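# Move the desk flask flat onto an incubator shelf

## Task

Take the flask that sits on the desk and set it down on one of the incubator's shelves. It must lie flat on the shelf surface, keep the same face upward that it had on the desk, and have nothing sticking out beyond the shelf's front edge. Any flasks already inside the incubator must still lie flat on their shelves, unstacked, with their original face up, or the attempt fails. The attempt also fails if any flask touches the floor, if either incubator door is opened or closed with a slam, or if the robot falls or is left leaning. The result counts only if everything stays in place without the robot holding it at the end.

## Robot and tools

ROBOT. A LinearBot: an omnidirectional wheeled base with a column about 1.75 m high. A carriage slides along the column (lift_m, 0 to 1 m) and carries two identical six-joint arms, each ending in a two-finger gripper. Arm bases sit about 0.57 m + lift_m above the floor, and some carriage parts hang roughly 0.15 m below that. A hand reaches about 0.78 m from its shoulder but only about 0.38 m downward from its arm base. The hand is about 0.16 m long and 0.1 m wide (0.14 m when open). Parked arm joints 1-6 are 0, 0.05, 0.05, 1.45, 0, 0; parked, the robot is about 0.95 m wide and 0.7 m long. The wheel motors here are weak (2 N m), so even light pushes end a drive. Loose objects may occasionally get nudged by something else.

CAMERAS. carriage_camera is fixed on the carriage, facing forward and tilted about 20 degrees down. left_wrist_camera and right_wrist_camera look out beyond the fingertips. All images are 504x504 pixels.

FRAMES. Base frame: origin on the floor below the base centre, x forward, y left, z up, in metres. Results give left_hand and right_hand in this frame: the point between that hand's finger pads, plus quat_wxyz rotating base axes into hand axes (hand z runs along the fingers, fingers open along hand y; a hand pointing straight up with joints 1, 5, 6 at 0 reads (1, 0, 0, 0)). These readings drift from truth, more so at long reach. The odometry frame is the base frame as it was at scene start; base_odometry counts wheel rotation only, so slip is counted as motion. Heading is in radians, left positive, -3.142 to 3.142.

TOOL execute_actions. Argument actions: a list holding one action, or empty (empty just reports state and images). Optional cameras: list of camera names or "all"; omitted or null gives all, [] gives none. An action may contain base, joints, or both; their motions start together.
base: exactly one key, each a relative offset from where the base last measured itself: translate_m (metres, -2 to 2, forward positive), strafe_m (metres, -2 to 2, left positive), rotate_rad (radians, -6.3 to 6.3, counter-clockwise positive).
joints: one dictionary for both arms, keyed by joint name, each value an absolute target. lift_m metres 0 to 1. For each side (left_/right_): joint1_rad -2.617 to 3.054 (swing about vertical, 0 forward, positive left); joint2_rad 0 to 3.141 (shoulder: 0 upper arm level pointing back, 1.57 upright, 3.14 level pointing forward); joint3_rad 0 to 3.141 (elbow, 0 folded, 3.14 straight); joint4_rad -1.57 to 1.57 (wrist pitch, positive lifts fingertips); joint5_rad -1.57 to 1.57 (wrist yaw, positive swings fingertips to the RIGHT, opposite to joint1); joint6_rad -2.094 to 2.094 (roll about the finger axis, positive clockwise viewed from the forearm); gripper_m 0 to 0.093 metres of pad gap. Joints 1-3 move up to 1.8 rad/s, 4-6 up to 2.7 rad/s; lift up to 0.3 m/s. One action runs at most 15 s. Joints you omit may keep pushing toward earlier targets. Unknown keys or out-of-range numbers get the whole call rejected with no motion.

TOOL wait: seconds, 0 to 10; commands nothing and returns state and images.
TOOL zoom_image: camera name and region [x0, y0, x1, y1] in pixels of that camera's latest full image, origin top-left, at most 504 by 504.
TOOL read_manual: section "licences"; returns licence text only.
TOOL finished_scene: scene = the current scene's number; ends it irreversibly after the last command is held, and reports success.

RESULTS. base_status and joint_status tell how each commanded motion ended: done (for the base, wheels turned the full amount even if slipping; a 1-2 mm move can fall short yet say done), off_target (stopped away from target, may still push), contact_stop or time_out (target dropped, holds where it stopped). "joint command not followed" with a cause line means a self-collision check blocked that arm's targets (gripper still obeys); those joints say not_followed and may be retried with later actions. To free blocked arms, move only that arm well away first, then the other in a later call. A gripper holding something usually reads off_target. on_its_own lists uncommanded behaviour; "held at" is a target, not a position. motor_effort gives percent of maximum (peak in brackets), with sizeable fixed bias and noise. Lift effort grows with load; if it keeps dropping as the lift descends, a hand or load is resting on something. drive_wheels larger at rest than after a free move means the base is still pressing. ARM HIT means an arm struck the robot hard. MOTOR HOT warns from 75 °C; OVER-TEMPERATURE FAULT at 90 °C halts that arm 10 s (joints then say limit_stop_at_motor_heat; resend targets), and at 100 °C the arm goes limp and drops what it holds. Stretched arms heat quickly even unloaded.

CAUTIONS. Contact stops come late or not at all; the base may roll about 0.3 m after an arm touches something, and arms never stop on contact, pressing on and snapping to target once released. After a blocked drive, back off about 0.2 m the opposite way (or turn back), repeat if still pressed; a retry may be needed. The base can slip under a table edge until the column hits; reversing into an edge can tip the robot. Tipping is likeliest with a high carriage, extended arms, held loads, pulling, or abrupt stops; nothing reports a lean except images. Roughly 1 kg makes a level hand sag 10-17 cm; a fully extended arm may not lift 1 kg. Gripper force is about 45-60 N per pad. Never let the arms collide or press on each other. Move doors gently, keep flasks off the floor, and leave the flask stable on its own. The simulation keeps running while you think, holding your last command.

Each tool is called after ">>>" by a JSON object that holds its "op" and its "data".

## Session

I'll start by checking the robot's state and camera views.

>>> {"op": "execute_actions", "data": {"actions": []}}

Scene clock: 0.00 s.
base_odometry: x=+0.000 y=+0.000 heading=+0.000 (m, m, rad; odometry frame)
base_status: not commanded
joint_positions: lift_m=+0.300 left_joint1_rad=-0.029 left_joint2_rad=+0.052 left_joint3_rad=+0.040 left_joint4_rad=+1.442 left_joint5_rad=+0.023 left_joint6_rad=-0.058 left_gripper_m=+0.094 right_joint1_rad=+0.020 right_joint2_rad=+0.051 right_joint3_rad=+0.082 right_joint4_rad=+1.455 right_joint5_rad=-0.021 right_joint6_rad=+0.022 right_gripper_m=+0.094
joint_status: not commanded
motor_effort: lift_m=+23 drive_wheels=+4 (%)
left_hand: x=+0.3091 y=+0.3089 z=+1.2878 quat_wxyz=(+0.996, +0.010, +0.071, -0.044) (m; base frame)
right_hand: x=+0.2925 y=-0.3099 z=+1.2998 quat_wxyz=(+0.999, -0.010, +0.042, +0.021) (m; base frame)
pictures: carriage_camera, left_wrist_camera, right_wrist_camera
Images, in order (width x height): carriage_camera 504x504, left_wrist_camera 504x504, right_wrist_camera 504x504.

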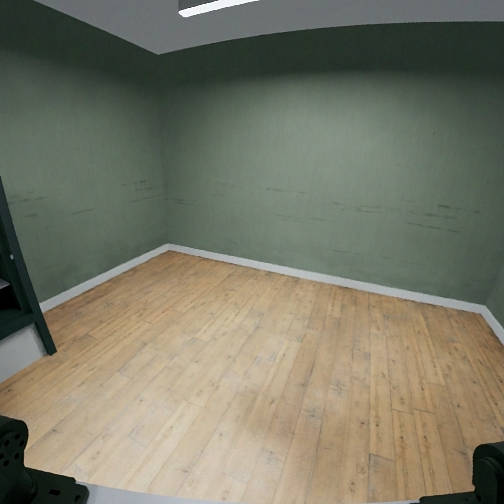

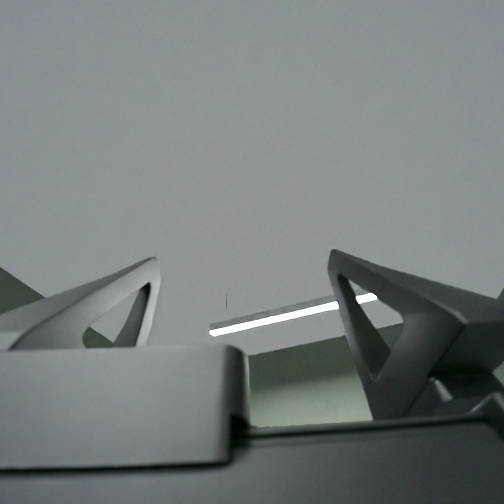

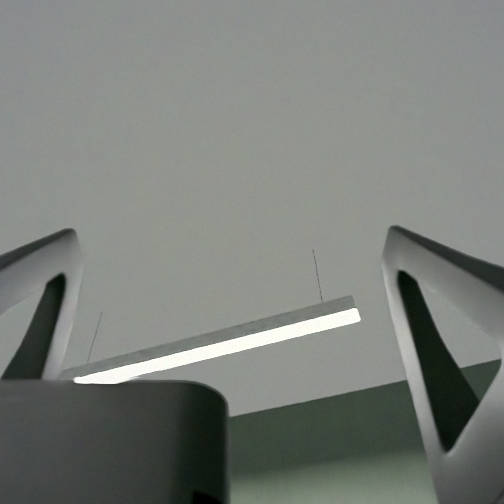

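>>> {"op": "execute_actions", "data": {"actions": [{"base": {"rotate_rad": 1.2}}], "cameras": ["carriage_camera"]}}

Scene clock: 2.93 s.
base_odometry: x=+0.000 y=+0.000 heading=+1.198 (m, m, rad; odometry frame)
base_status: done
joint_positions: lift_m=+0.300 left_joint1_rad=-0.029 left_joint2_rad=+0.052 left_joint3_rad=+0.040 left_joint4_rad=+1.442 left_joint5_rad=+0.023 left_joint6_rad=-0.058 left_gripper_m=+0.094 right_joint1_rad=+0.020 right_joint2_rad=+0.051 right_joint3_rad=+0.082 right_joint4_rad=+1.455 right_joint5_rad=-0.021 right_joint6_rad=+0.022 right_gripper_m=+0.094
joint_status: not commanded
motor_effort: lift_m=+23(23) drive_wheels=+16(35) (%)
left_hand: x=+0.3091 y=+0.3089 z=+1.2878 quat_wxyz=(+0.996, +0.010, +0.071, -0.044) (m; base frame)
right_hand: x=+0.2925 y=-0.3099 z=+1.2998 quat_wxyz=(+0.999, -0.010, +0.042, +0.021) (m; base frame)
pictures: carriage_camera
Images, in order (width x height): carriage_camera 504x504.

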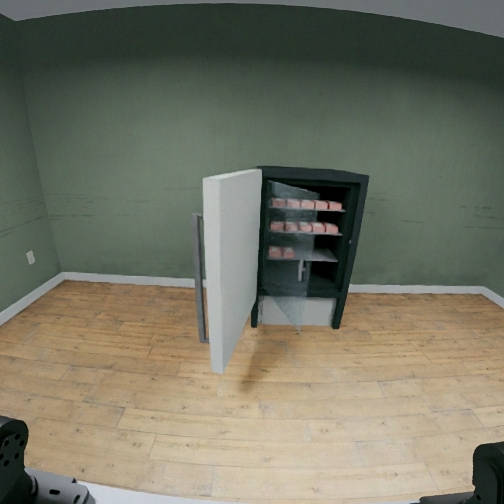

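>>> {"op": "zoom_image", "data": {"camera": "carriage_camera", "region": [180, 150, 400, 380]}}

>>> {"op": "execute_actions", "data": {"actions": [{"base": {"rotate_rad": 1.5}}], "cameras": ["carriage_camera"]}}

Region (180, 150, 400, 380) of carriage_camera's 504x504 image, scaled by 2.191, with more detail than that image has; it fills the left 482 columns of this view, and the rest is white.

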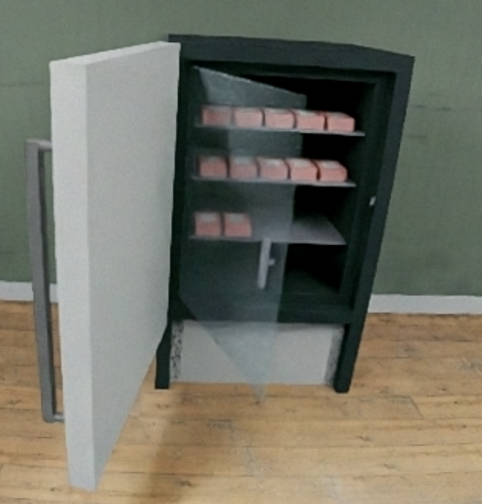

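Scene clock: 6.23 s.
base_odometry: x=+0.000 y=+0.000 heading=+2.696 (m, m, rad; odometry frame)
base_status: done
joint_positions: lift_m=+0.300 left_joint1_rad=-0.029 left_joint2_rad=+0.052 left_joint3_rad=+0.040 left_joint4_rad=+1.441 left_joint5_rad=+0.023 left_joint6_rad=-0.058 left_gripper_m=+0.094 right_joint1_rad=+0.020 right_joint2_rad=+0.051 right_joint3_rad=+0.082 right_joint4_rad=+1.455 right_joint5_rad=-0.021 right_joint6_rad=+0.022 right_gripper_m=+0.094
joint_status: not commanded
motor_effort: lift_m=+24(24) drive_wheels=+16(35) (%)
left_hand: x=+0.3092 y=+0.3089 z=+1.2878 quat_wxyz=(+0.996, +0.010, +0.071, -0.044) (m; base frame)
right_hand: x=+0.2925 y=-0.3099 z=+1.2998 quat_wxyz=(+0.999, -0.010, +0.042, +0.021) (m; base frame)
pictures: carriage_camera
Images, in order (width x height): carriage_camera 504x504.

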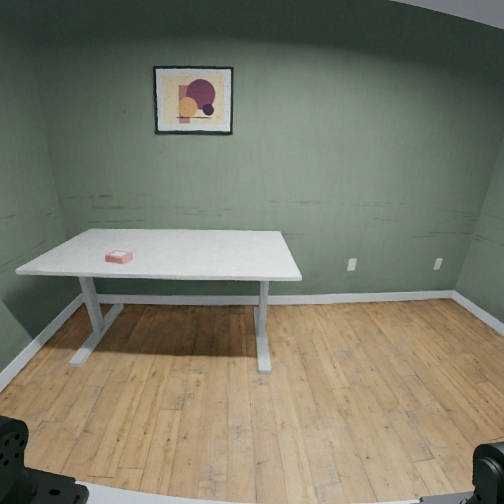

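>>> {"op": "zoom_image", "data": {"camera": "carriage_camera", "region": [60, 220, 180, 300]}}

Region (60, 220, 180, 300) of carriage_camera's 504x504 image, scaled by 4.200, with more detail than that image has.

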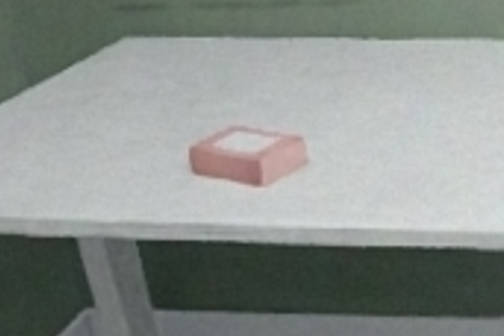

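>>> {"op": "execute_actions", "data": {"actions": [{"base": {"strafe_m": 0.7}}], "cameras": []}}

>>> {"op": "execute_actions", "data": {"actions": [{"base": {"translate_m": 0.7}}], "cameras": ["carriage_camera"]}}

Scene clock: 17.50 s.
base_odometry: x=-0.300 y=-0.632 heading=+2.698 (m, m, rad; odometry frame)
base_status: done
joint_positions: lift_m=+0.300 left_joint1_rad=-0.029 left_joint2_rad=+0.052 left_joint3_rad=+0.040 left_joint4_rad=+1.441 left_joint5_rad=+0.023 left_joint6_rad=-0.058 left_gripper_m=+0.094 right_joint1_rad=+0.020 right_joint2_rad=+0.051 right_joint3_rad=+0.082 right_joint4_rad=+1.455 right_joint5_rad=-0.021 right_joint6_rad=+0.022 right_gripper_m=+0.094
joint_status: not commanded
motor_effort: lift_m=+24(23) drive_wheels=-5(36) (%)
left_hand: x=+0.3092 y=+0.3089 z=+1.2878 quat_wxyz=(+0.996, +0.010, +0.071, -0.044) (m; base frame)
right_hand: x=+0.2925 y=-0.3099 z=+1.2998 quat_wxyz=(+0.999, -0.010, +0.042, +0.021) (m; base frame)
pictures: none
No camera images: the call's "cameras" was empty. Leave "cameras" out to get every camera's image.

Scene clock: 21.27 s.
base_odometry: x=-0.933 y=-0.333 heading=+2.698 (m, m, rad; odometry frame)
base_status: done
joint_positions: lift_m=+0.300 left_joint1_rad=-0.029 left_joint2_rad=+0.052 left_joint3_rad=+0.040 left_joint4_rad=+1.443 left_joint5_rad=+0.023 left_joint6_rad=-0.058 left_gripper_m=+0.094 right_joint1_rad=+0.020 right_joint2_rad=+0.051 right_joint3_rad=+0.082 right_joint4_rad=+1.456 right_joint5_rad=-0.021 right_joint6_rad=+0.022 right_gripper_m=+0.094
joint_status: not commanded
motor_effort: lift_m=+23(23) drive_wheels=-4(30) (%)
left_hand: x=+0.3087 y=+0.3089 z=+1.2879 quat_wxyz=(+0.997, +0.010, +0.070, -0.044) (m; base frame)
right_hand: x=+0.2923 y=-0.3099 z=+1.2998 quat_wxyz=(+0.999, -0.010, +0.042, +0.021) (m; base frame)
pictures: carriage_camera
Images, in order (width x height): carriage_camera 504x504.

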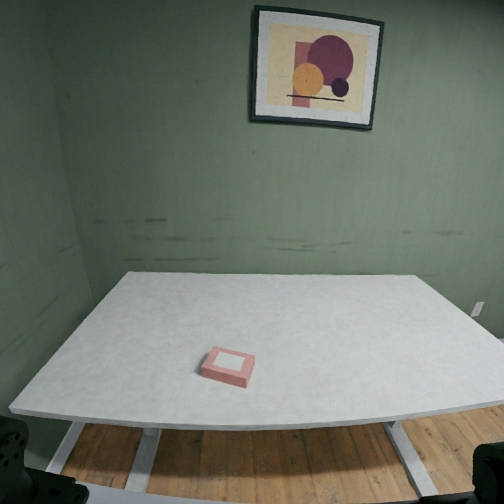

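>>> {"op": "zoom_image", "data": {"camera": "carriage_camera", "region": [170, 320, 290, 440]}}

Region (170, 320, 290, 440) of carriage_camera's 504x504 image, scaled by 4.200, with more detail than that image has.

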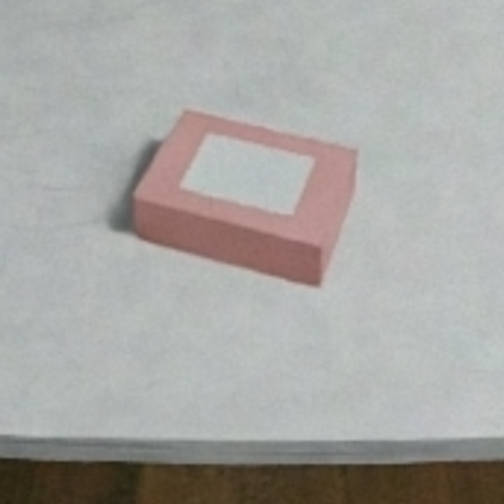

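>>> {"op": "execute_actions", "data": {"actions": [{"base": {"strafe_m": -0.83}, "joints": {"lift_m": 0.47, "left_joint1_rad": 1.25, "left_joint2_rad": 2.854, "left_joint3_rad": 1.36, "left_joint4_rad": 0.975, "left_joint5_rad": 0.023, "left_joint6_rad": -0.058, "left_gripper_m": 0.093}}], "cameras": ["carriage_camera", "left_wrist_camera"]}}

Scene clock: 33.00 s.
base_odometry: x=-0.577 y=+0.418 heading=+2.699 (m, m, rad; odometry frame)
base_status: done
joint_positions: lift_m=+0.470 left_joint1_rad=+1.252 left_joint2_rad=+2.852 left_joint3_rad=+1.356 left_joint4_rad=+0.962 left_joint5_rad=+0.023 left_joint6_rad=-0.058 left_gripper_m=+0.093 right_joint1_rad=+0.020 right_joint2_rad=+0.051 right_joint3_rad=+0.082 right_joint4_rad=+1.455 right_joint5_rad=-0.021 right_joint6_rad=+0.022 right_gripper_m=+0.094
joint_status: all done
motor_effort: lift_m=+22(29) drive_wheels=-1(27) (%)
left_hand: x=+0.4526 y=+0.8470 z=+0.8540 quat_wxyz=(+0.415, -0.525, +0.692, +0.270) (m; base frame)
right_hand: x=+0.2925 y=-0.3099 z=+1.4696 quat_wxyz=(+0.999, -0.010, +0.042, +0.021) (m; base frame)
pictures: carriage_camera, left_wrist_camera
Images, in order (width x height): carriage_camera 504x504, left_wrist_camera 504x504.

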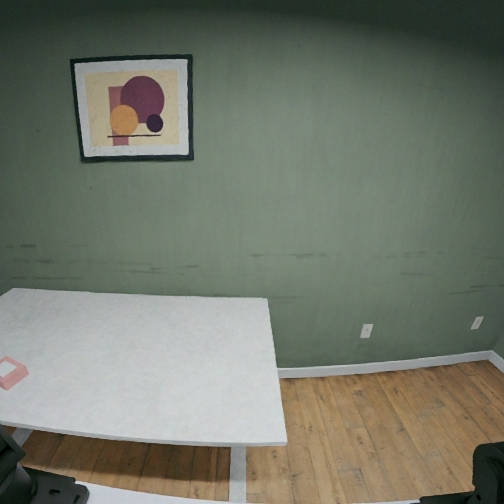

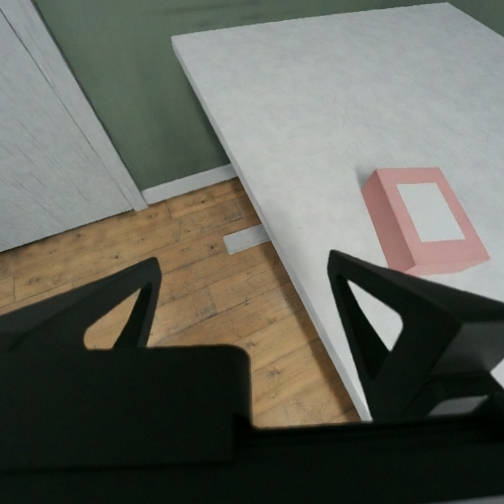

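>>> {"op": "execute_actions", "data": {"actions": [{"base": {"translate_m": 0.2}, "joints": {"lift_m": 0.49}}], "cameras": ["carriage_camera", "left_wrist_camera"]}}

Scene clock: 35.97 s.
base_odometry: x=-0.758 y=+0.504 heading=+2.698 (m, m, rad; odometry frame)
base_status: done
joint_positions: lift_m=+0.490 left_joint1_rad=+1.250 left_joint2_rad=+2.852 left_joint3_rad=+1.356 left_joint4_rad=+0.974 left_joint5_rad=+0.023 left_joint6_rad=-0.058 left_gripper_m=+0.093 right_joint1_rad=+0.020 right_joint2_rad=+0.051 right_joint3_rad=+0.082 right_joint4_rad=+1.455 right_joint5_rad=-0.021 right_joint6_rad=+0.022 right_gripper_m=+0.094
joint_status: all done
motor_effort: lift_m=+23(28) drive_wheels=-4(26) (%)
left_hand: x=+0.4544 y=+0.8480 z=+0.8765 quat_wxyz=(+0.420, -0.522, +0.690, +0.273) (m; base frame)
right_hand: x=+0.2925 y=-0.3099 z=+1.4895 quat_wxyz=(+0.999, -0.010, +0.042, +0.021) (m; base frame)
pictures: carriage_camera, left_wrist_camera
Images, in order (width x height): carriage_camera 504x504, left_wrist_camera 504x504.

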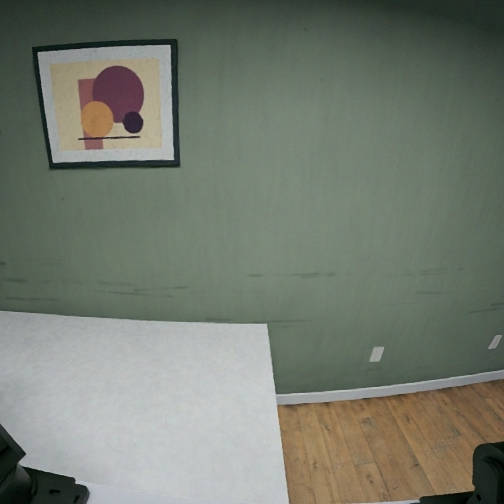

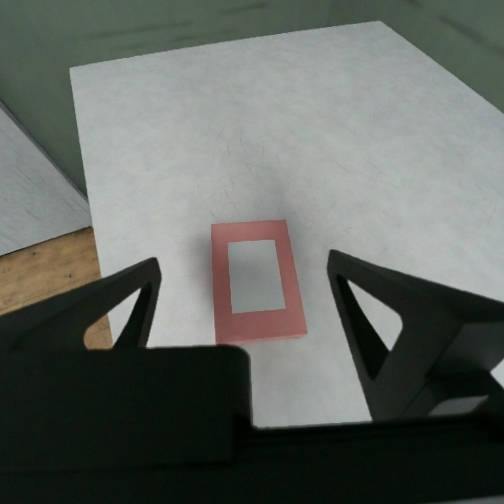

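>>> {"op": "execute_actions", "data": {"actions": [{"base": {"translate_m": 0.011}, "joints": {"lift_m": 0.44}}], "cameras": ["left_wrist_camera"]}}

Scene clock: 37.67 s.
base_odometry: x=-0.767 y=+0.509 heading=+2.697 (m, m, rad; odometry frame)
base_status: done
joint_positions: lift_m=+0.440 left_joint1_rad=+1.248 left_joint2_rad=+2.853 left_joint3_rad=+1.356 left_joint4_rad=+0.970 left_joint5_rad=+0.024 left_joint6_rad=-0.058 left_gripper_m=+0.093 right_joint1_rad=+0.020 right_joint2_rad=+0.051 right_joint3_rad=+0.082 right_joint4_rad=+1.454 right_joint5_rad=-0.020 right_joint6_rad=+0.022 right_gripper_m=+0.094
joint_status: all done
motor_effort: lift_m=+23(23) drive_wheels=+6(30) (%)
left_hand: x=+0.4551 y=+0.8467 z=+0.8248 quat_wxyz=(+0.418, -0.522, +0.692, +0.271) (m; base frame)
right_hand: x=+0.2927 y=-0.3099 z=+1.4395 quat_wxyz=(+0.999, -0.010, +0.043, +0.021) (m; base frame)
pictures: left_wrist_camera
Images, in order (width x height): left_wrist_camera 504x504.

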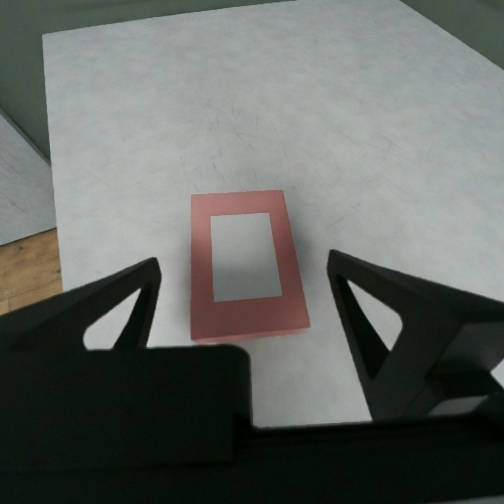

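>>> {"op": "execute_actions", "data": {"actions": [{"joints": {"lift_m": 0.402}}], "cameras": ["left_wrist_camera"]}}

Scene clock: 39.40 s.
base_odometry: x=-0.767 y=+0.509 heading=+2.697 (m, m, rad; odometry frame)
base_status: not commanded
joint_positions: lift_m=+0.402 left_joint1_rad=+1.248 left_joint2_rad=+2.855 left_joint3_rad=+1.356 left_joint4_rad=+0.969 left_joint5_rad=+0.023 left_joint6_rad=-0.058 left_gripper_m=+0.093 right_joint1_rad=+0.020 right_joint2_rad=+0.051 right_joint3_rad=+0.082 right_joint4_rad=+1.455 right_joint5_rad=-0.020 right_joint6_rad=+0.022 right_gripper_m=+0.094
joint_status: all done
motor_effort: lift_m=+23(24) drive_wheels=+5(6) (%)
left_hand: x=+0.4548 y=+0.8462 z=+0.7857 quat_wxyz=(+0.417, -0.523, +0.693, +0.270) (m; base frame)
right_hand: x=+0.2926 y=-0.3099 z=+1.4015 quat_wxyz=(+0.999, -0.010, +0.042, +0.021) (m; base frame)
pictures: left_wrist_camera
Images, in order (width x height): left_wrist_camera 504x504.

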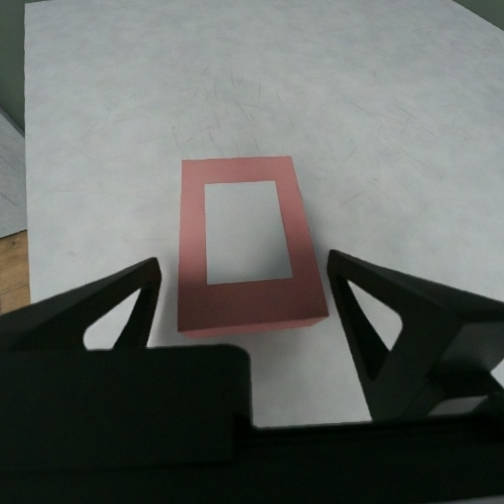

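>>> {"op": "execute_actions", "data": {"actions": [{"joints": {"lift_m": 0.38, "left_joint3_rad": 1.41, "left_joint4_rad": 0.93}}], "cameras": ["left_wrist_camera"]}}

Scene clock: 40.93 s.
base_odometry: x=-0.767 y=+0.509 heading=+2.697 (m, m, rad; odometry frame)
base_status: not commanded
joint_positions: lift_m=+0.380 left_joint1_rad=+1.248 left_joint2_rad=+2.855 left_joint3_rad=+1.392 left_joint4_rad=+0.934 left_joint5_rad=+0.023 left_joint6_rad=-0.058 left_gripper_m=+0.093 right_joint1_rad=+0.020 right_joint2_rad=+0.051 right_joint3_rad=+0.082 right_joint4_rad=+1.455 right_joint5_rad=-0.021 right_joint6_rad=+0.022 right_gripper_m=+0.094
joint_status: all done
motor_effort: lift_m=+23(24) drive_wheels=+5(6) (%)
left_hand: x=+0.4577 y=+0.8547 z=+0.7670 quat_wxyz=(+0.418, -0.522, +0.692, +0.271) (m; base frame)
right_hand: x=+0.2926 y=-0.3099 z=+1.3794 quat_wxyz=(+0.999, -0.010, +0.042, +0.021) (m; base frame)
pictures: left_wrist_camera
Images, in order (width x height): left_wrist_camera 504x504.

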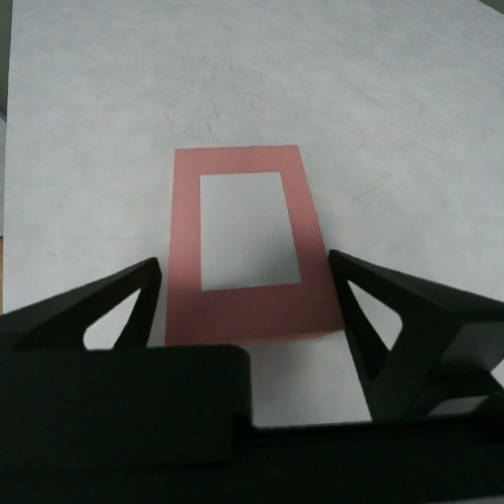

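>>> {"op": "execute_actions", "data": {"actions": [{"joints": {"lift_m": 0.373}}], "cameras": []}}

>>> {"op": "execute_actions", "data": {"actions": [{"joints": {"left_gripper_m": 0.06}}], "cameras": ["left_wrist_camera"]}}

Scene clock: 41.87 s.
base_odometry: x=-0.767 y=+0.509 heading=+2.697 (m, m, rad; odometry frame)
base_status: not commanded
joint_positions: lift_m=+0.373 left_joint1_rad=+1.248 left_joint2_rad=+2.855 left_joint3_rad=+1.395 left_joint4_rad=+0.928 left_joint5_rad=+0.023 left_joint6_rad=-0.058 left_gripper_m=+0.093 right_joint1_rad=+0.020 right_joint2_rad=+0.051 right_joint3_rad=+0.082 right_joint4_rad=+1.455 right_joint5_rad=-0.021 right_joint6_rad=+0.022 right_gripper_m=+0.094
joint_status: all done
motor_effort: lift_m=+23(24) drive_wheels=+5(5) (%)
left_hand: x=+0.4577 y=+0.8547 z=+0.7593 quat_wxyz=(+0.417, -0.523, +0.693, +0.270) (m; base frame)
right_hand: x=+0.2926 y=-0.3099 z=+1.3725 quat_wxyz=(+0.999, -0.010, +0.042, +0.021) (m; base frame)
pictures: none
No camera images: the call's "cameras" was empty. Leave "cameras" out to get every camera's image.

Scene clock: 42.40 s.
base_odometry: x=-0.767 y=+0.509 heading=+2.697 (m, m, rad; odometry frame)
base_status: not commanded
joint_positions: lift_m=+0.373 left_joint1_rad=+1.248 left_joint2_rad=+2.855 left_joint3_rad=+1.395 left_joint4_rad=+0.929 left_joint5_rad=+0.023 left_joint6_rad=-0.058 left_gripper_m=+0.084 right_joint1_rad=+0.020 right_joint2_rad=+0.051 right_joint3_rad=+0.082 right_joint4_rad=+1.455 right_joint5_rad=-0.021 right_joint6_rad=+0.022 right_gripper_m=+0.094
joint_status: left_gripper_m off_target (ended at +0.084, target +0.060)
motor_effort: lift_m=+23(23) drive_wheels=+5(5) (%)
left_hand: x=+0.4576 y=+0.8548 z=+0.7595 quat_wxyz=(+0.417, -0.523, +0.693, +0.270) (m; base frame)
right_hand: x=+0.2926 y=-0.3099 z=+1.3725 quat_wxyz=(+0.999, -0.010, +0.042, +0.021) (m; base frame)
pictures: left_wrist_camera
Images, in order (width x height): left_wrist_camera 504x504.

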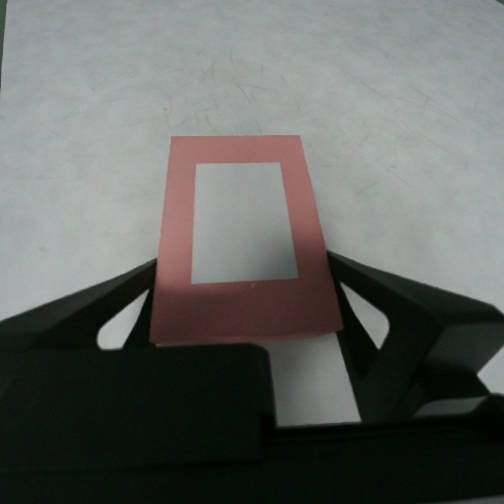

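>>> {"op": "execute_actions", "data": {"actions": [{"joints": {"left_gripper_m": 0.093}}], "cameras": []}}

>>> {"op": "execute_actions", "data": {"actions": [{"joints": {"lift_m": 0.365}}], "cameras": ["left_wrist_camera"]}}

Scene clock: 43.57 s.
base_odometry: x=-0.767 y=+0.509 heading=+2.697 (m, m, rad; odometry frame)
base_status: not commanded
joint_positions: lift_m=+0.373 left_joint1_rad=+1.248 left_joint2_rad=+2.855 left_joint3_rad=+1.395 left_joint4_rad=+0.929 left_joint5_rad=+0.023 left_joint6_rad=-0.058 left_gripper_m=+0.093 right_joint1_rad=+0.020 right_joint2_rad=+0.051 right_joint3_rad=+0.082 right_joint4_rad=+1.455 right_joint5_rad=-0.021 right_joint6_rad=+0.022 right_gripper_m=+0.094
joint_status: all done
motor_effort: lift_m=+23(23) drive_wheels=+5(5) (%)
left_hand: x=+0.4576 y=+0.8548 z=+0.7595 quat_wxyz=(+0.417, -0.523, +0.693, +0.270) (m; base frame)
right_hand: x=+0.2926 y=-0.3099 z=+1.3725 quat_wxyz=(+0.999, -0.010, +0.042, +0.021) (m; base frame)
pictures: none
No camera images: the call's "cameras" was empty. Leave "cameras" out to get every camera's image.

Scene clock: 44.07 s.
base_odometry: x=-0.767 y=+0.509 heading=+2.697 (m, m, rad; odometry frame)
base_status: not commanded
joint_positions: lift_m=+0.365 left_joint1_rad=+1.248 left_joint2_rad=+2.856 left_joint3_rad=+1.397 left_joint4_rad=+0.927 left_joint5_rad=+0.023 left_joint6_rad=-0.058 left_gripper_m=+0.093 right_joint1_rad=+0.020 right_joint2_rad=+0.051 right_joint3_rad=+0.082 right_joint4_rad=+1.455 right_joint5_rad=-0.021 right_joint6_rad=+0.022 right_gripper_m=+0.094
joint_status: all done
motor_effort: lift_m=+23(24) drive_wheels=-1(5) (%)
left_hand: x=+0.4577 y=+0.8549 z=+0.7510 quat_wxyz=(+0.416, -0.523, +0.693, +0.270) (m; base frame)
right_hand: x=+0.2926 y=-0.3099 z=+1.3645 quat_wxyz=(+0.999, -0.010, +0.042, +0.021) (m; base frame)
pictures: left_wrist_camera
Images, in order (width x height): left_wrist_camera 504x504.

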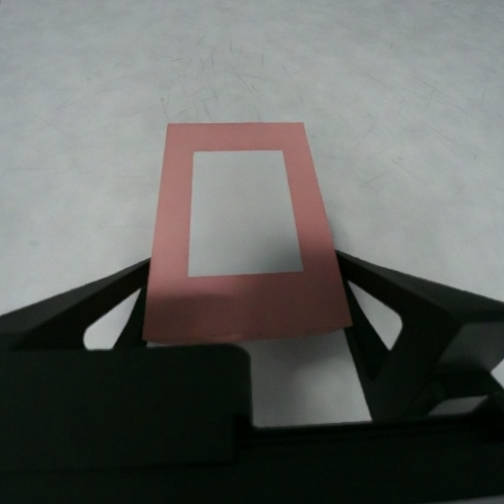

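The hand went down freely, with no table contact. Next I'll close the gripper and lift.

>>> {"op": "execute_actions", "data": {"actions": [{"joints": {"left_gripper_m": 0.05}}], "cameras": []}}

>>> {"op": "execute_actions", "data": {"actions": [{"joints": {"lift_m": 0.42}}], "cameras": ["left_wrist_camera"]}}

Scene clock: 44.90 s.
base_odometry: x=-0.767 y=+0.509 heading=+2.697 (m, m, rad; odometry frame)
base_status: not commanded
joint_positions: lift_m=+0.365 left_joint1_rad=+1.248 left_joint2_rad=+2.856 left_joint3_rad=+1.397 left_joint4_rad=+0.927 left_joint5_rad=+0.023 left_joint6_rad=-0.058 left_gripper_m=+0.084 right_joint1_rad=+0.020 right_joint2_rad=+0.051 right_joint3_rad=+0.082 right_joint4_rad=+1.455 right_joint5_rad=-0.021 right_joint6_rad=+0.022 right_gripper_m=+0.094
joint_status: left_gripper_m off_target (ended at +0.084, target +0.050)
motor_effort: lift_m=+23(23) drive_wheels=-1(5) (%)
left_hand: x=+0.4577 y=+0.8549 z=+0.7510 quat_wxyz=(+0.416, -0.523, +0.693, +0.270) (m; base frame)
right_hand: x=+0.2926 y=-0.3099 z=+1.3645 quat_wxyz=(+0.999, -0.010, +0.042, +0.021) (m; base frame)
pictures: none
No camera images: the call's "cameras" was empty. Leave "cameras" out to get every camera's image.

Scene clock: 45.67 s.
base_odometry: x=-0.767 y=+0.509 heading=+2.697 (m, m, rad; odometry frame)
base_status: not commanded
joint_positions: lift_m=+0.420 left_joint1_rad=+1.248 left_joint2_rad=+2.856 left_joint3_rad=+1.397 left_joint4_rad=+0.916 left_joint5_rad=+0.023 left_joint6_rad=-0.058 left_gripper_m=+0.084 right_joint1_rad=+0.020 right_joint2_rad=+0.051 right_joint3_rad=+0.082 right_joint4_rad=+1.454 right_joint5_rad=-0.021 right_joint6_rad=+0.022 right_gripper_m=+0.094
joint_status: all done
motor_effort: lift_m=+23(28) drive_wheels=+5(5) (%)
left_hand: x=+0.4574 y=+0.8538 z=+0.8038 quat_wxyz=(+0.413, -0.525, +0.695, +0.267) (m; base frame)
right_hand: x=+0.2927 y=-0.3099 z=+1.4194 quat_wxyz=(+0.999, -0.010, +0.043, +0.021) (m; base frame)
pictures: left_wrist_camera
Images, in order (width x height): left_wrist_camera 504x504.

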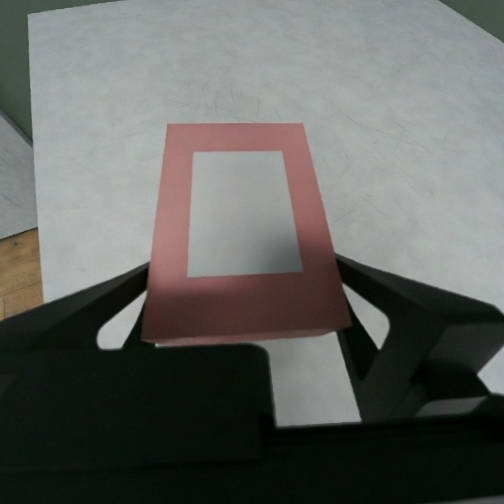

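>>> {"op": "execute_actions", "data": {"actions": [{"joints": {"lift_m": 0.48, "left_joint2_rad": 1.2, "left_joint3_rad": 0.6, "left_joint4_rad": 0.2}}], "cameras": ["left_wrist_camera"]}}

Scene clock: 50.63 s.
base_odometry: x=-0.767 y=+0.509 heading=+2.697 (m, m, rad; odometry frame)
base_status: not commanded
joint_positions: lift_m=+0.480 left_joint1_rad=+1.248 left_joint2_rad=+1.216 left_joint3_rad=+0.612 left_joint4_rad=+0.186 left_joint5_rad=+0.024 left_joint6_rad=-0.058 left_gripper_m=+0.084 right_joint1_rad=+0.020 right_joint2_rad=+0.051 right_joint3_rad=+0.082 right_joint4_rad=+1.454 right_joint5_rad=-0.021 right_joint6_rad=+0.022 right_gripper_m=+0.094
joint_status: all done
motor_effort: lift_m=+23(29) drive_wheels=-1(1) (%)
left_hand: x=+0.3997 y=+0.6812 z=+1.2113 quat_wxyz=(+0.457, -0.504, +0.670, +0.297) (m; base frame)
right_hand: x=+0.2927 y=-0.3099 z=+1.4794 quat_wxyz=(+0.999, -0.010, +0.043, +0.021) (m; base frame)
pictures: left_wrist_camera
Images, in order (width x height): left_wrist_camera 504x504.

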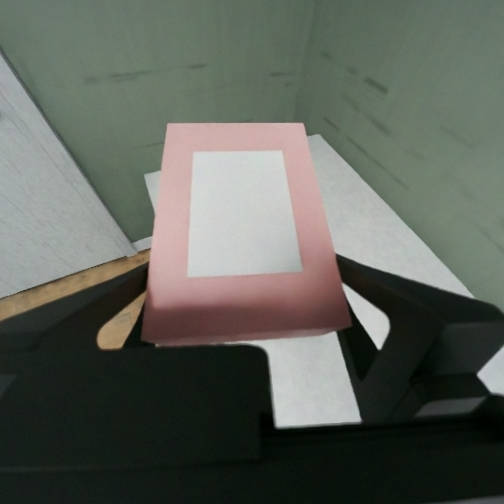

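>>> {"op": "execute_actions", "data": {"actions": [{"base": {"translate_m": -1.64}, "joints": {"left_joint1_rad": -0.029}}], "cameras": []}}

>>> {"op": "execute_actions", "data": {"actions": [{"base": {"rotate_rad": -1.565}, "joints": {"lift_m": 0.1}}], "cameras": ["carriage_camera", "left_wrist_camera"]}}

Scene clock: 56.73 s.
base_odometry: x=+0.713 y=-0.197 heading=+2.697 (m, m, rad; odometry frame)
base_status: done
joint_positions: lift_m=+0.480 left_joint1_rad=-0.028 left_joint2_rad=+1.216 left_joint3_rad=+0.612 left_joint4_rad=+0.185 left_joint5_rad=+0.026 left_joint6_rad=-0.058 left_gripper_m=+0.084 right_joint1_rad=+0.020 right_joint2_rad=+0.051 right_joint3_rad=+0.082 right_joint4_rad=+1.453 right_joint5_rad=-0.021 right_joint6_rad=+0.022 right_gripper_m=+0.094
joint_status: all done
motor_effort: lift_m=+23(23) drive_wheels=-1(37) (%)
left_hand: x=+0.6608 y=+0.2983 z=+1.2110 quat_wxyz=(+0.543, -0.005, +0.839, -0.035) (m; base frame)
right_hand: x=+0.2930 y=-0.3099 z=+1.4794 quat_wxyz=(+0.999, -0.010, +0.043, +0.021) (m; base frame)
pictures: none
No camera images: the call's "cameras" was empty. Leave "cameras" out to get every camera's image.

Scene clock: 59.83 s.
base_odometry: x=+0.713 y=-0.197 heading=+1.134 (m, m, rad; odometry frame)
base_status: done
joint_positions: lift_m=+0.100 left_joint1_rad=-0.028 left_joint2_rad=+1.216 left_joint3_rad=+0.612 left_joint4_rad=+0.177 left_joint5_rad=+0.025 left_joint6_rad=-0.058 left_gripper_m=+0.084 right_joint1_rad=+0.020 right_joint2_rad=+0.051 right_joint3_rad=+0.082 right_joint4_rad=+1.453 right_joint5_rad=-0.020 right_joint6_rad=+0.022 right_gripper_m=+0.094
joint_status: all done
motor_effort: lift_m=+23(24) drive_wheels=+16(37) (%)
left_hand: x=+0.6600 y=+0.2986 z=+0.8291 quat_wxyz=(+0.540, -0.006, +0.841, -0.034) (m; base frame)
right_hand: x=+0.2930 y=-0.3100 z=+1.0994 quat_wxyz=(+0.999, -0.010, +0.043, +0.021) (m; base frame)
pictures: carriage_camera, left_wrist_camera
Images, in order (width x height): carriage_camera 504x504, left_wrist_camera 504x504.

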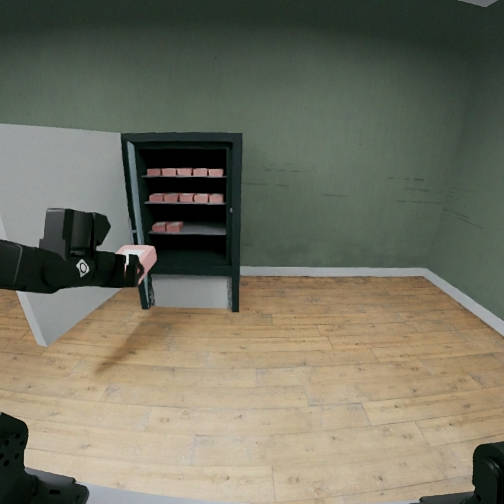

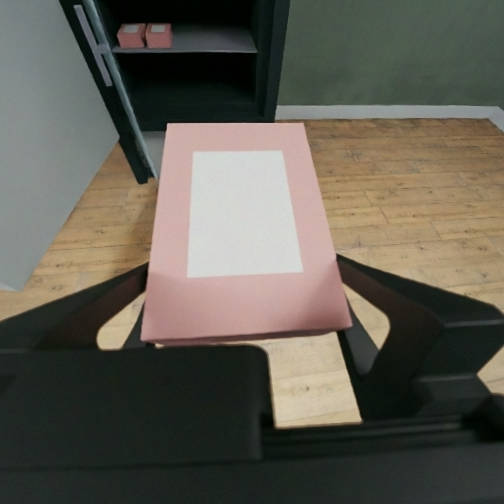

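>>> {"op": "zoom_image", "data": {"camera": "carriage_camera", "region": [100, 120, 280, 330]}}

Region (100, 120, 280, 330) of carriage_camera's 504x504 image, scaled by 2.400, with more detail than that image has; it fills the left 432 columns of this view, and the rest is white.

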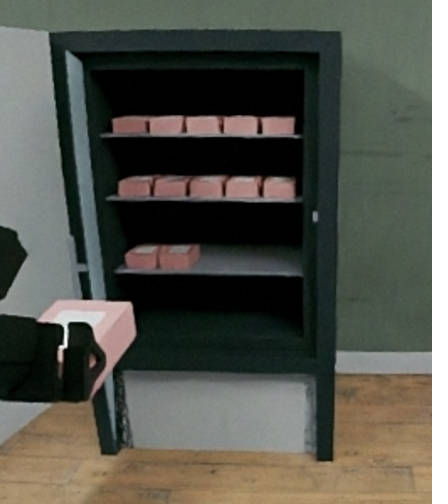

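>>> {"op": "execute_actions", "data": {"actions": [{"base": {"strafe_m": -0.08}}], "cameras": []}}

>>> {"op": "execute_actions", "data": {"actions": [{"base": {"translate_m": 0.65}, "joints": {"left_joint1_rad": 0.17, "left_joint2_rad": 2.437, "left_joint3_rad": 1.47, "left_joint4_rad": 0.455}}], "cameras": ["carriage_camera", "left_wrist_camera"]}}

Scene clock: 64.87 s.
base_odometry: x=+0.786 y=-0.231 heading=+1.132 (m, m, rad; odometry frame)
base_status: done
joint_positions: lift_m=+0.100 left_joint1_rad=-0.028 left_joint2_rad=+1.216 left_joint3_rad=+0.612 left_joint4_rad=+0.177 left_joint5_rad=+0.024 left_joint6_rad=-0.058 left_gripper_m=+0.084 right_joint1_rad=+0.020 right_joint2_rad=+0.051 right_joint3_rad=+0.082 right_joint4_rad=+1.453 right_joint5_rad=-0.020 right_joint6_rad=+0.022 right_gripper_m=+0.094
joint_status: not commanded
motor_effort: lift_m=+23(23) drive_wheels=-8(31) (%)
left_hand: x=+0.6600 y=+0.2988 z=+0.8291 quat_wxyz=(+0.540, -0.006, +0.841, -0.033) (m; base frame)
right_hand: x=+0.2930 y=-0.3100 z=+1.0994 quat_wxyz=(+0.999, -0.010, +0.043, +0.021) (m; base frame)
pictures: none
No camera images: the call's "cameras" was empty. Leave "cameras" out to get every camera's image.

Scene clock: 68.50 s.
base_odometry: x=+1.063 y=+0.358 heading=+1.131 (m, m, rad; odometry frame)
base_status: done
joint_positions: lift_m=+0.100 left_joint1_rad=+0.173 left_joint2_rad=+2.444 left_joint3_rad=+1.446 left_joint4_rad=+0.424 left_joint5_rad=+0.023 left_joint6_rad=-0.058 left_gripper_m=+0.084 right_joint1_rad=+0.020 right_joint2_rad=+0.051 right_joint3_rad=+0.082 right_joint4_rad=+1.456 right_joint5_rad=-0.020 right_joint6_rad=+0.022 right_gripper_m=+0.094
joint_status: all done
motor_effort: lift_m=+23(23) drive_wheels=-5(31) (%)
left_hand: x=+0.8762 y=+0.4152 z=+0.6361 quat_wxyz=(+0.478, -0.096, +0.873, +0.017) (m; base frame)
right_hand: x=+0.2923 y=-0.3100 z=+1.0995 quat_wxyz=(+0.999, -0.010, +0.042, +0.021) (m; base frame)
pictures: carriage_camera, left_wrist_camera
Images, in order (width x height): carriage_camera 504x504, left_wrist_camera 504x504.

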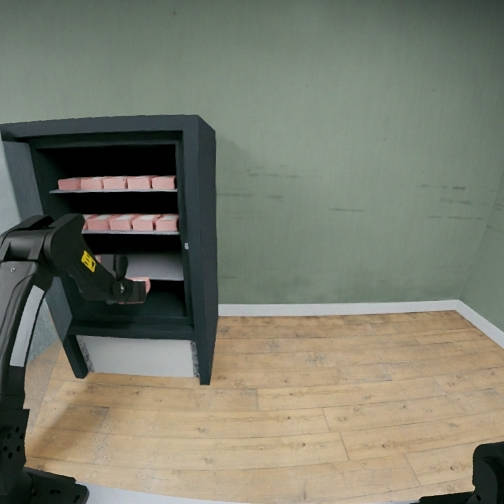

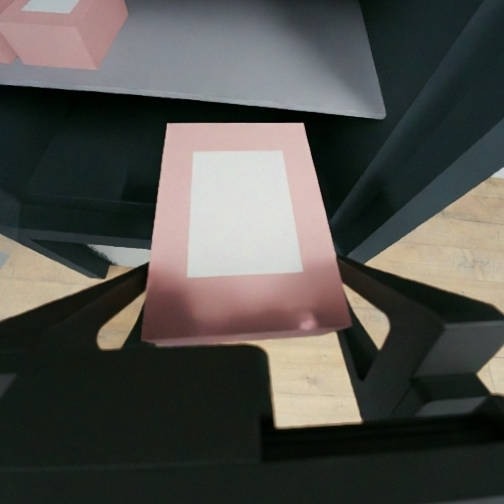

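>>> {"op": "zoom_image", "data": {"camera": "left_wrist_camera", "region": [0, 0, 200, 140]}}

>>> {"op": "zoom_image", "data": {"camera": "carriage_camera", "region": [0, 150, 230, 400]}}

Region (0, 0, 200, 140) of left_wrist_camera's 504x504 image, scaled by 2.520, with more detail than that image has; it fills the top 353 rows of this view, and the rest is white.

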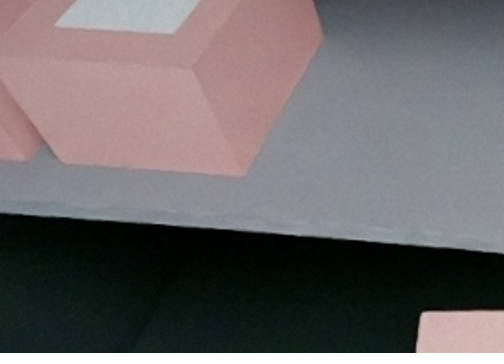

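Region (0, 150, 230, 400) of carriage_camera's 504x504 image, scaled by 2.016, with more detail than that image has; it fills the left 464 columns of this view, and the rest is white.

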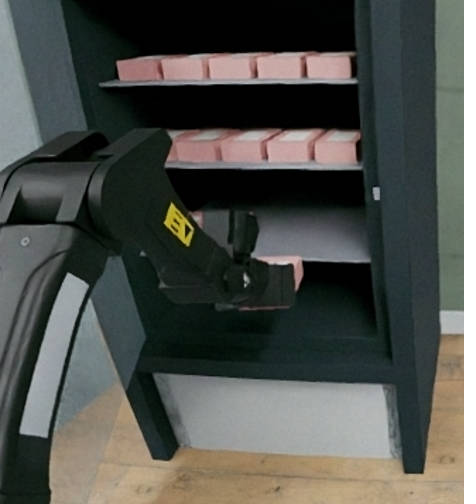

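>>> {"op": "execute_actions", "data": {"actions": [{"joints": {"lift_m": 0.135, "left_joint4_rad": 0.5}}], "cameras": ["carriage_camera", "left_wrist_camera"]}}

Scene clock: 73.37 s.
base_odometry: x=+1.063 y=+0.357 heading=+1.131 (m, m, rad; odometry frame)
base_status: not commanded
joint_positions: lift_m=+0.135 left_joint1_rad=+0.173 left_joint2_rad=+2.444 left_joint3_rad=+1.457 left_joint4_rad=+0.479 left_joint5_rad=+0.023 left_joint6_rad=-0.058 left_gripper_m=+0.084 right_joint1_rad=+0.020 right_joint2_rad=+0.051 right_joint3_rad=+0.082 right_joint4_rad=+1.456 right_joint5_rad=-0.020 right_joint6_rad=+0.022 right_gripper_m=+0.094
joint_status: all done
motor_effort: lift_m=+23(29) drive_wheels=-5(6) (%)
left_hand: x=+0.8861 y=+0.4169 z=+0.6868 quat_wxyz=(+0.506, -0.094, +0.857, +0.019) (m; base frame)
right_hand: x=+0.2924 y=-0.3100 z=+1.1345 quat_wxyz=(+0.999, -0.010, +0.042, +0.021) (m; base frame)
pictures: carriage_camera, left_wrist_camera
Images, in order (width x height): carriage_camera 504x504, left_wrist_camera 504x504.

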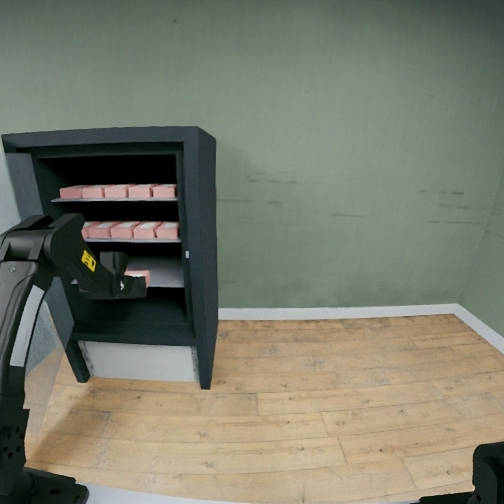

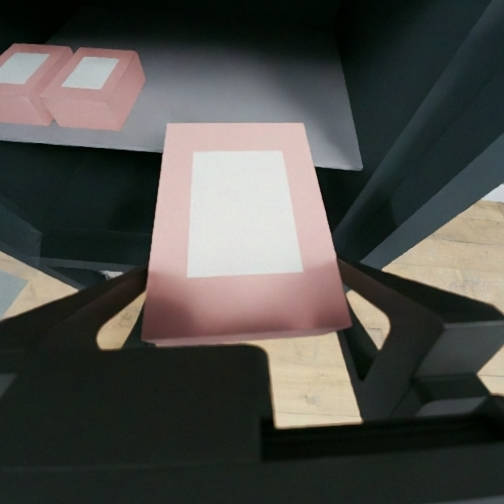

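>>> {"op": "execute_actions", "data": {"actions": [{"base": {"translate_m": 0.13}}], "cameras": ["carriage_camera", "left_wrist_camera"]}}

Scene clock: 76.07 s.
base_odometry: x=+1.119 y=+0.475 heading=+1.130 (m, m, rad; odometry frame)
base_status: done
joint_positions: lift_m=+0.135 left_joint1_rad=+0.172 left_joint2_rad=+2.444 left_joint3_rad=+1.457 left_joint4_rad=+0.479 left_joint5_rad=+0.023 left_joint6_rad=-0.058 left_gripper_m=+0.084 right_joint1_rad=+0.020 right_joint2_rad=+0.051 right_joint3_rad=+0.082 right_joint4_rad=+1.457 right_joint5_rad=-0.020 right_joint6_rad=+0.022 right_gripper_m=+0.094
joint_status: not commanded
motor_effort: lift_m=+23(23) drive_wheels=-4(31) (%)
left_hand: x=+0.8861 y=+0.4164 z=+0.6867 quat_wxyz=(+0.506, -0.093, +0.857, +0.019) (m; base frame)
right_hand: x=+0.2920 y=-0.3100 z=+1.1345 quat_wxyz=(+0.999, -0.010, +0.041, +0.021) (m; base frame)
pictures: carriage_camera, left_wrist_camera
Images, in order (width x height): carriage_camera 504x504, left_wrist_camera 504x504.

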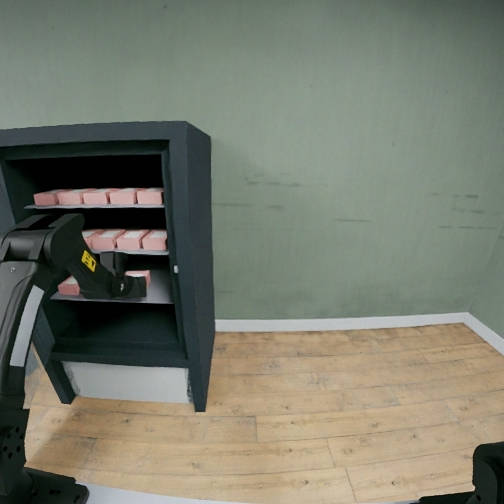

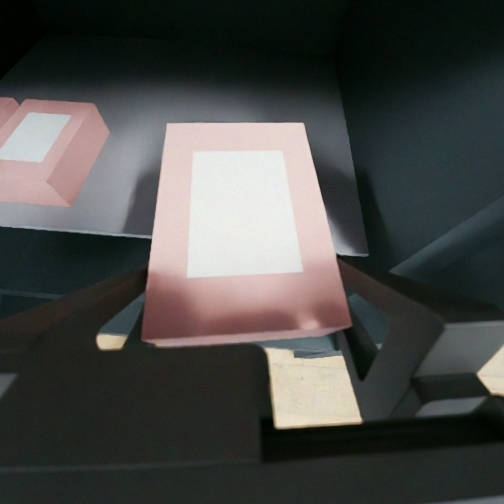

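>>> {"op": "execute_actions", "data": {"actions": [{"joints": {"lift_m": 0.105}}], "cameras": ["carriage_camera", "left_wrist_camera"]}}

Scene clock: 77.80 s.
base_odometry: x=+1.118 y=+0.475 heading=+1.130 (m, m, rad; odometry frame)
base_status: not commanded
joint_positions: lift_m=+0.105 left_joint1_rad=+0.172 left_joint2_rad=+2.446 left_joint3_rad=+1.457 left_joint4_rad=+0.474 left_joint5_rad=+0.023 left_joint6_rad=-0.058 left_gripper_m=+0.084 right_joint1_rad=+0.020 right_joint2_rad=+0.051 right_joint3_rad=+0.082 right_joint4_rad=+1.457 right_joint5_rad=-0.020 right_joint6_rad=+0.022 right_gripper_m=+0.094
joint_status: all done
motor_effort: lift_m=+23(24) drive_wheels=-4(5) (%)
left_hand: x=+0.8854 y=+0.4163 z=+0.6548 quat_wxyz=(+0.503, -0.094, +0.859, +0.019) (m; base frame)
right_hand: x=+0.2921 y=-0.3100 z=+1.1045 quat_wxyz=(+0.999, -0.010, +0.041, +0.021) (m; base frame)
pictures: carriage_camera, left_wrist_camera
Images, in order (width x height): carriage_camera 504x504, left_wrist_camera 504x504.

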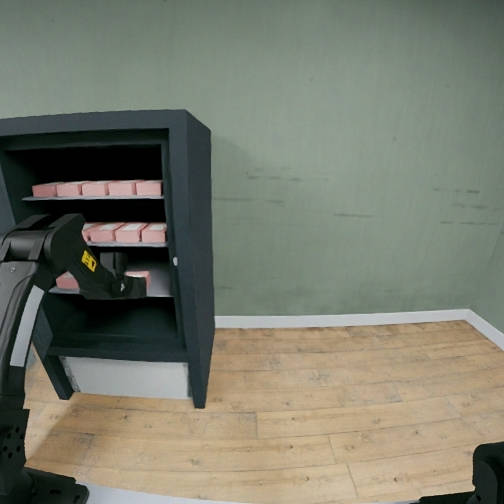

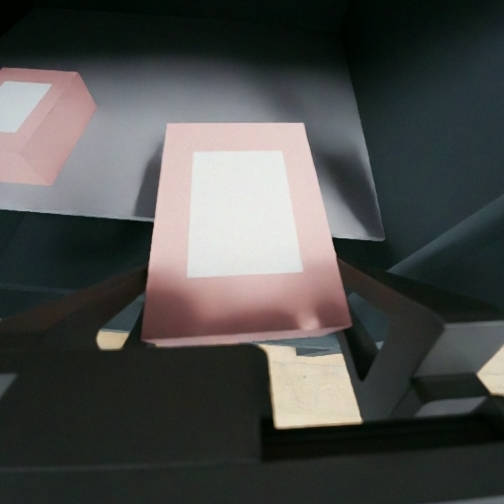

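>>> {"op": "zoom_image", "data": {"camera": "carriage_camera", "region": [60, 170, 210, 320]}}

Region (60, 170, 210, 320) of carriage_camera's 504x504 image, scaled by 3.360, with more detail than that image has.

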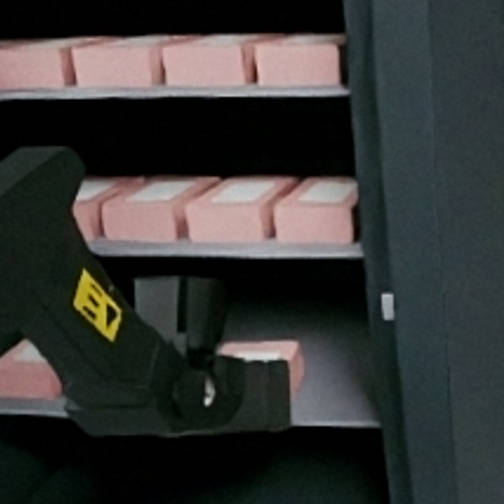

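>>> {"op": "execute_actions", "data": {"actions": [{"joints": {"lift_m": 0.08}}], "cameras": ["left_wrist_camera"]}}

Scene clock: 79.73 s.
base_odometry: x=+1.118 y=+0.475 heading=+1.130 (m, m, rad; odometry frame)
base_status: not commanded
joint_positions: lift_m=+0.080 left_joint1_rad=+0.172 left_joint2_rad=+2.447 left_joint3_rad=+1.457 left_joint4_rad=+0.475 left_joint5_rad=+0.023 left_joint6_rad=-0.058 left_gripper_m=+0.084 right_joint1_rad=+0.020 right_joint2_rad=+0.051 right_joint3_rad=+0.082 right_joint4_rad=+1.457 right_joint5_rad=-0.020 right_joint6_rad=+0.022 right_gripper_m=+0.094
joint_status: all done
motor_effort: lift_m=+24(24) drive_wheels=-4(4) (%)
left_hand: x=+0.8853 y=+0.4163 z=+0.6290 quat_wxyz=(+0.503, -0.094, +0.859, +0.019) (m; base frame)
right_hand: x=+0.2921 y=-0.3100 z=+1.0795 quat_wxyz=(+0.999, -0.010, +0.041, +0.021) (m; base frame)
pictures: left_wrist_camera
Images, in order (width x height): left_wrist_camera 504x504.

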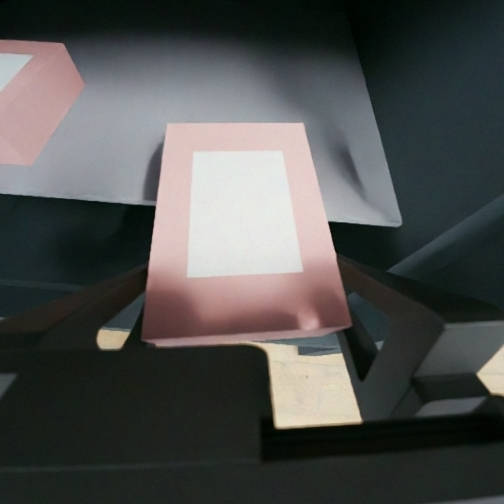

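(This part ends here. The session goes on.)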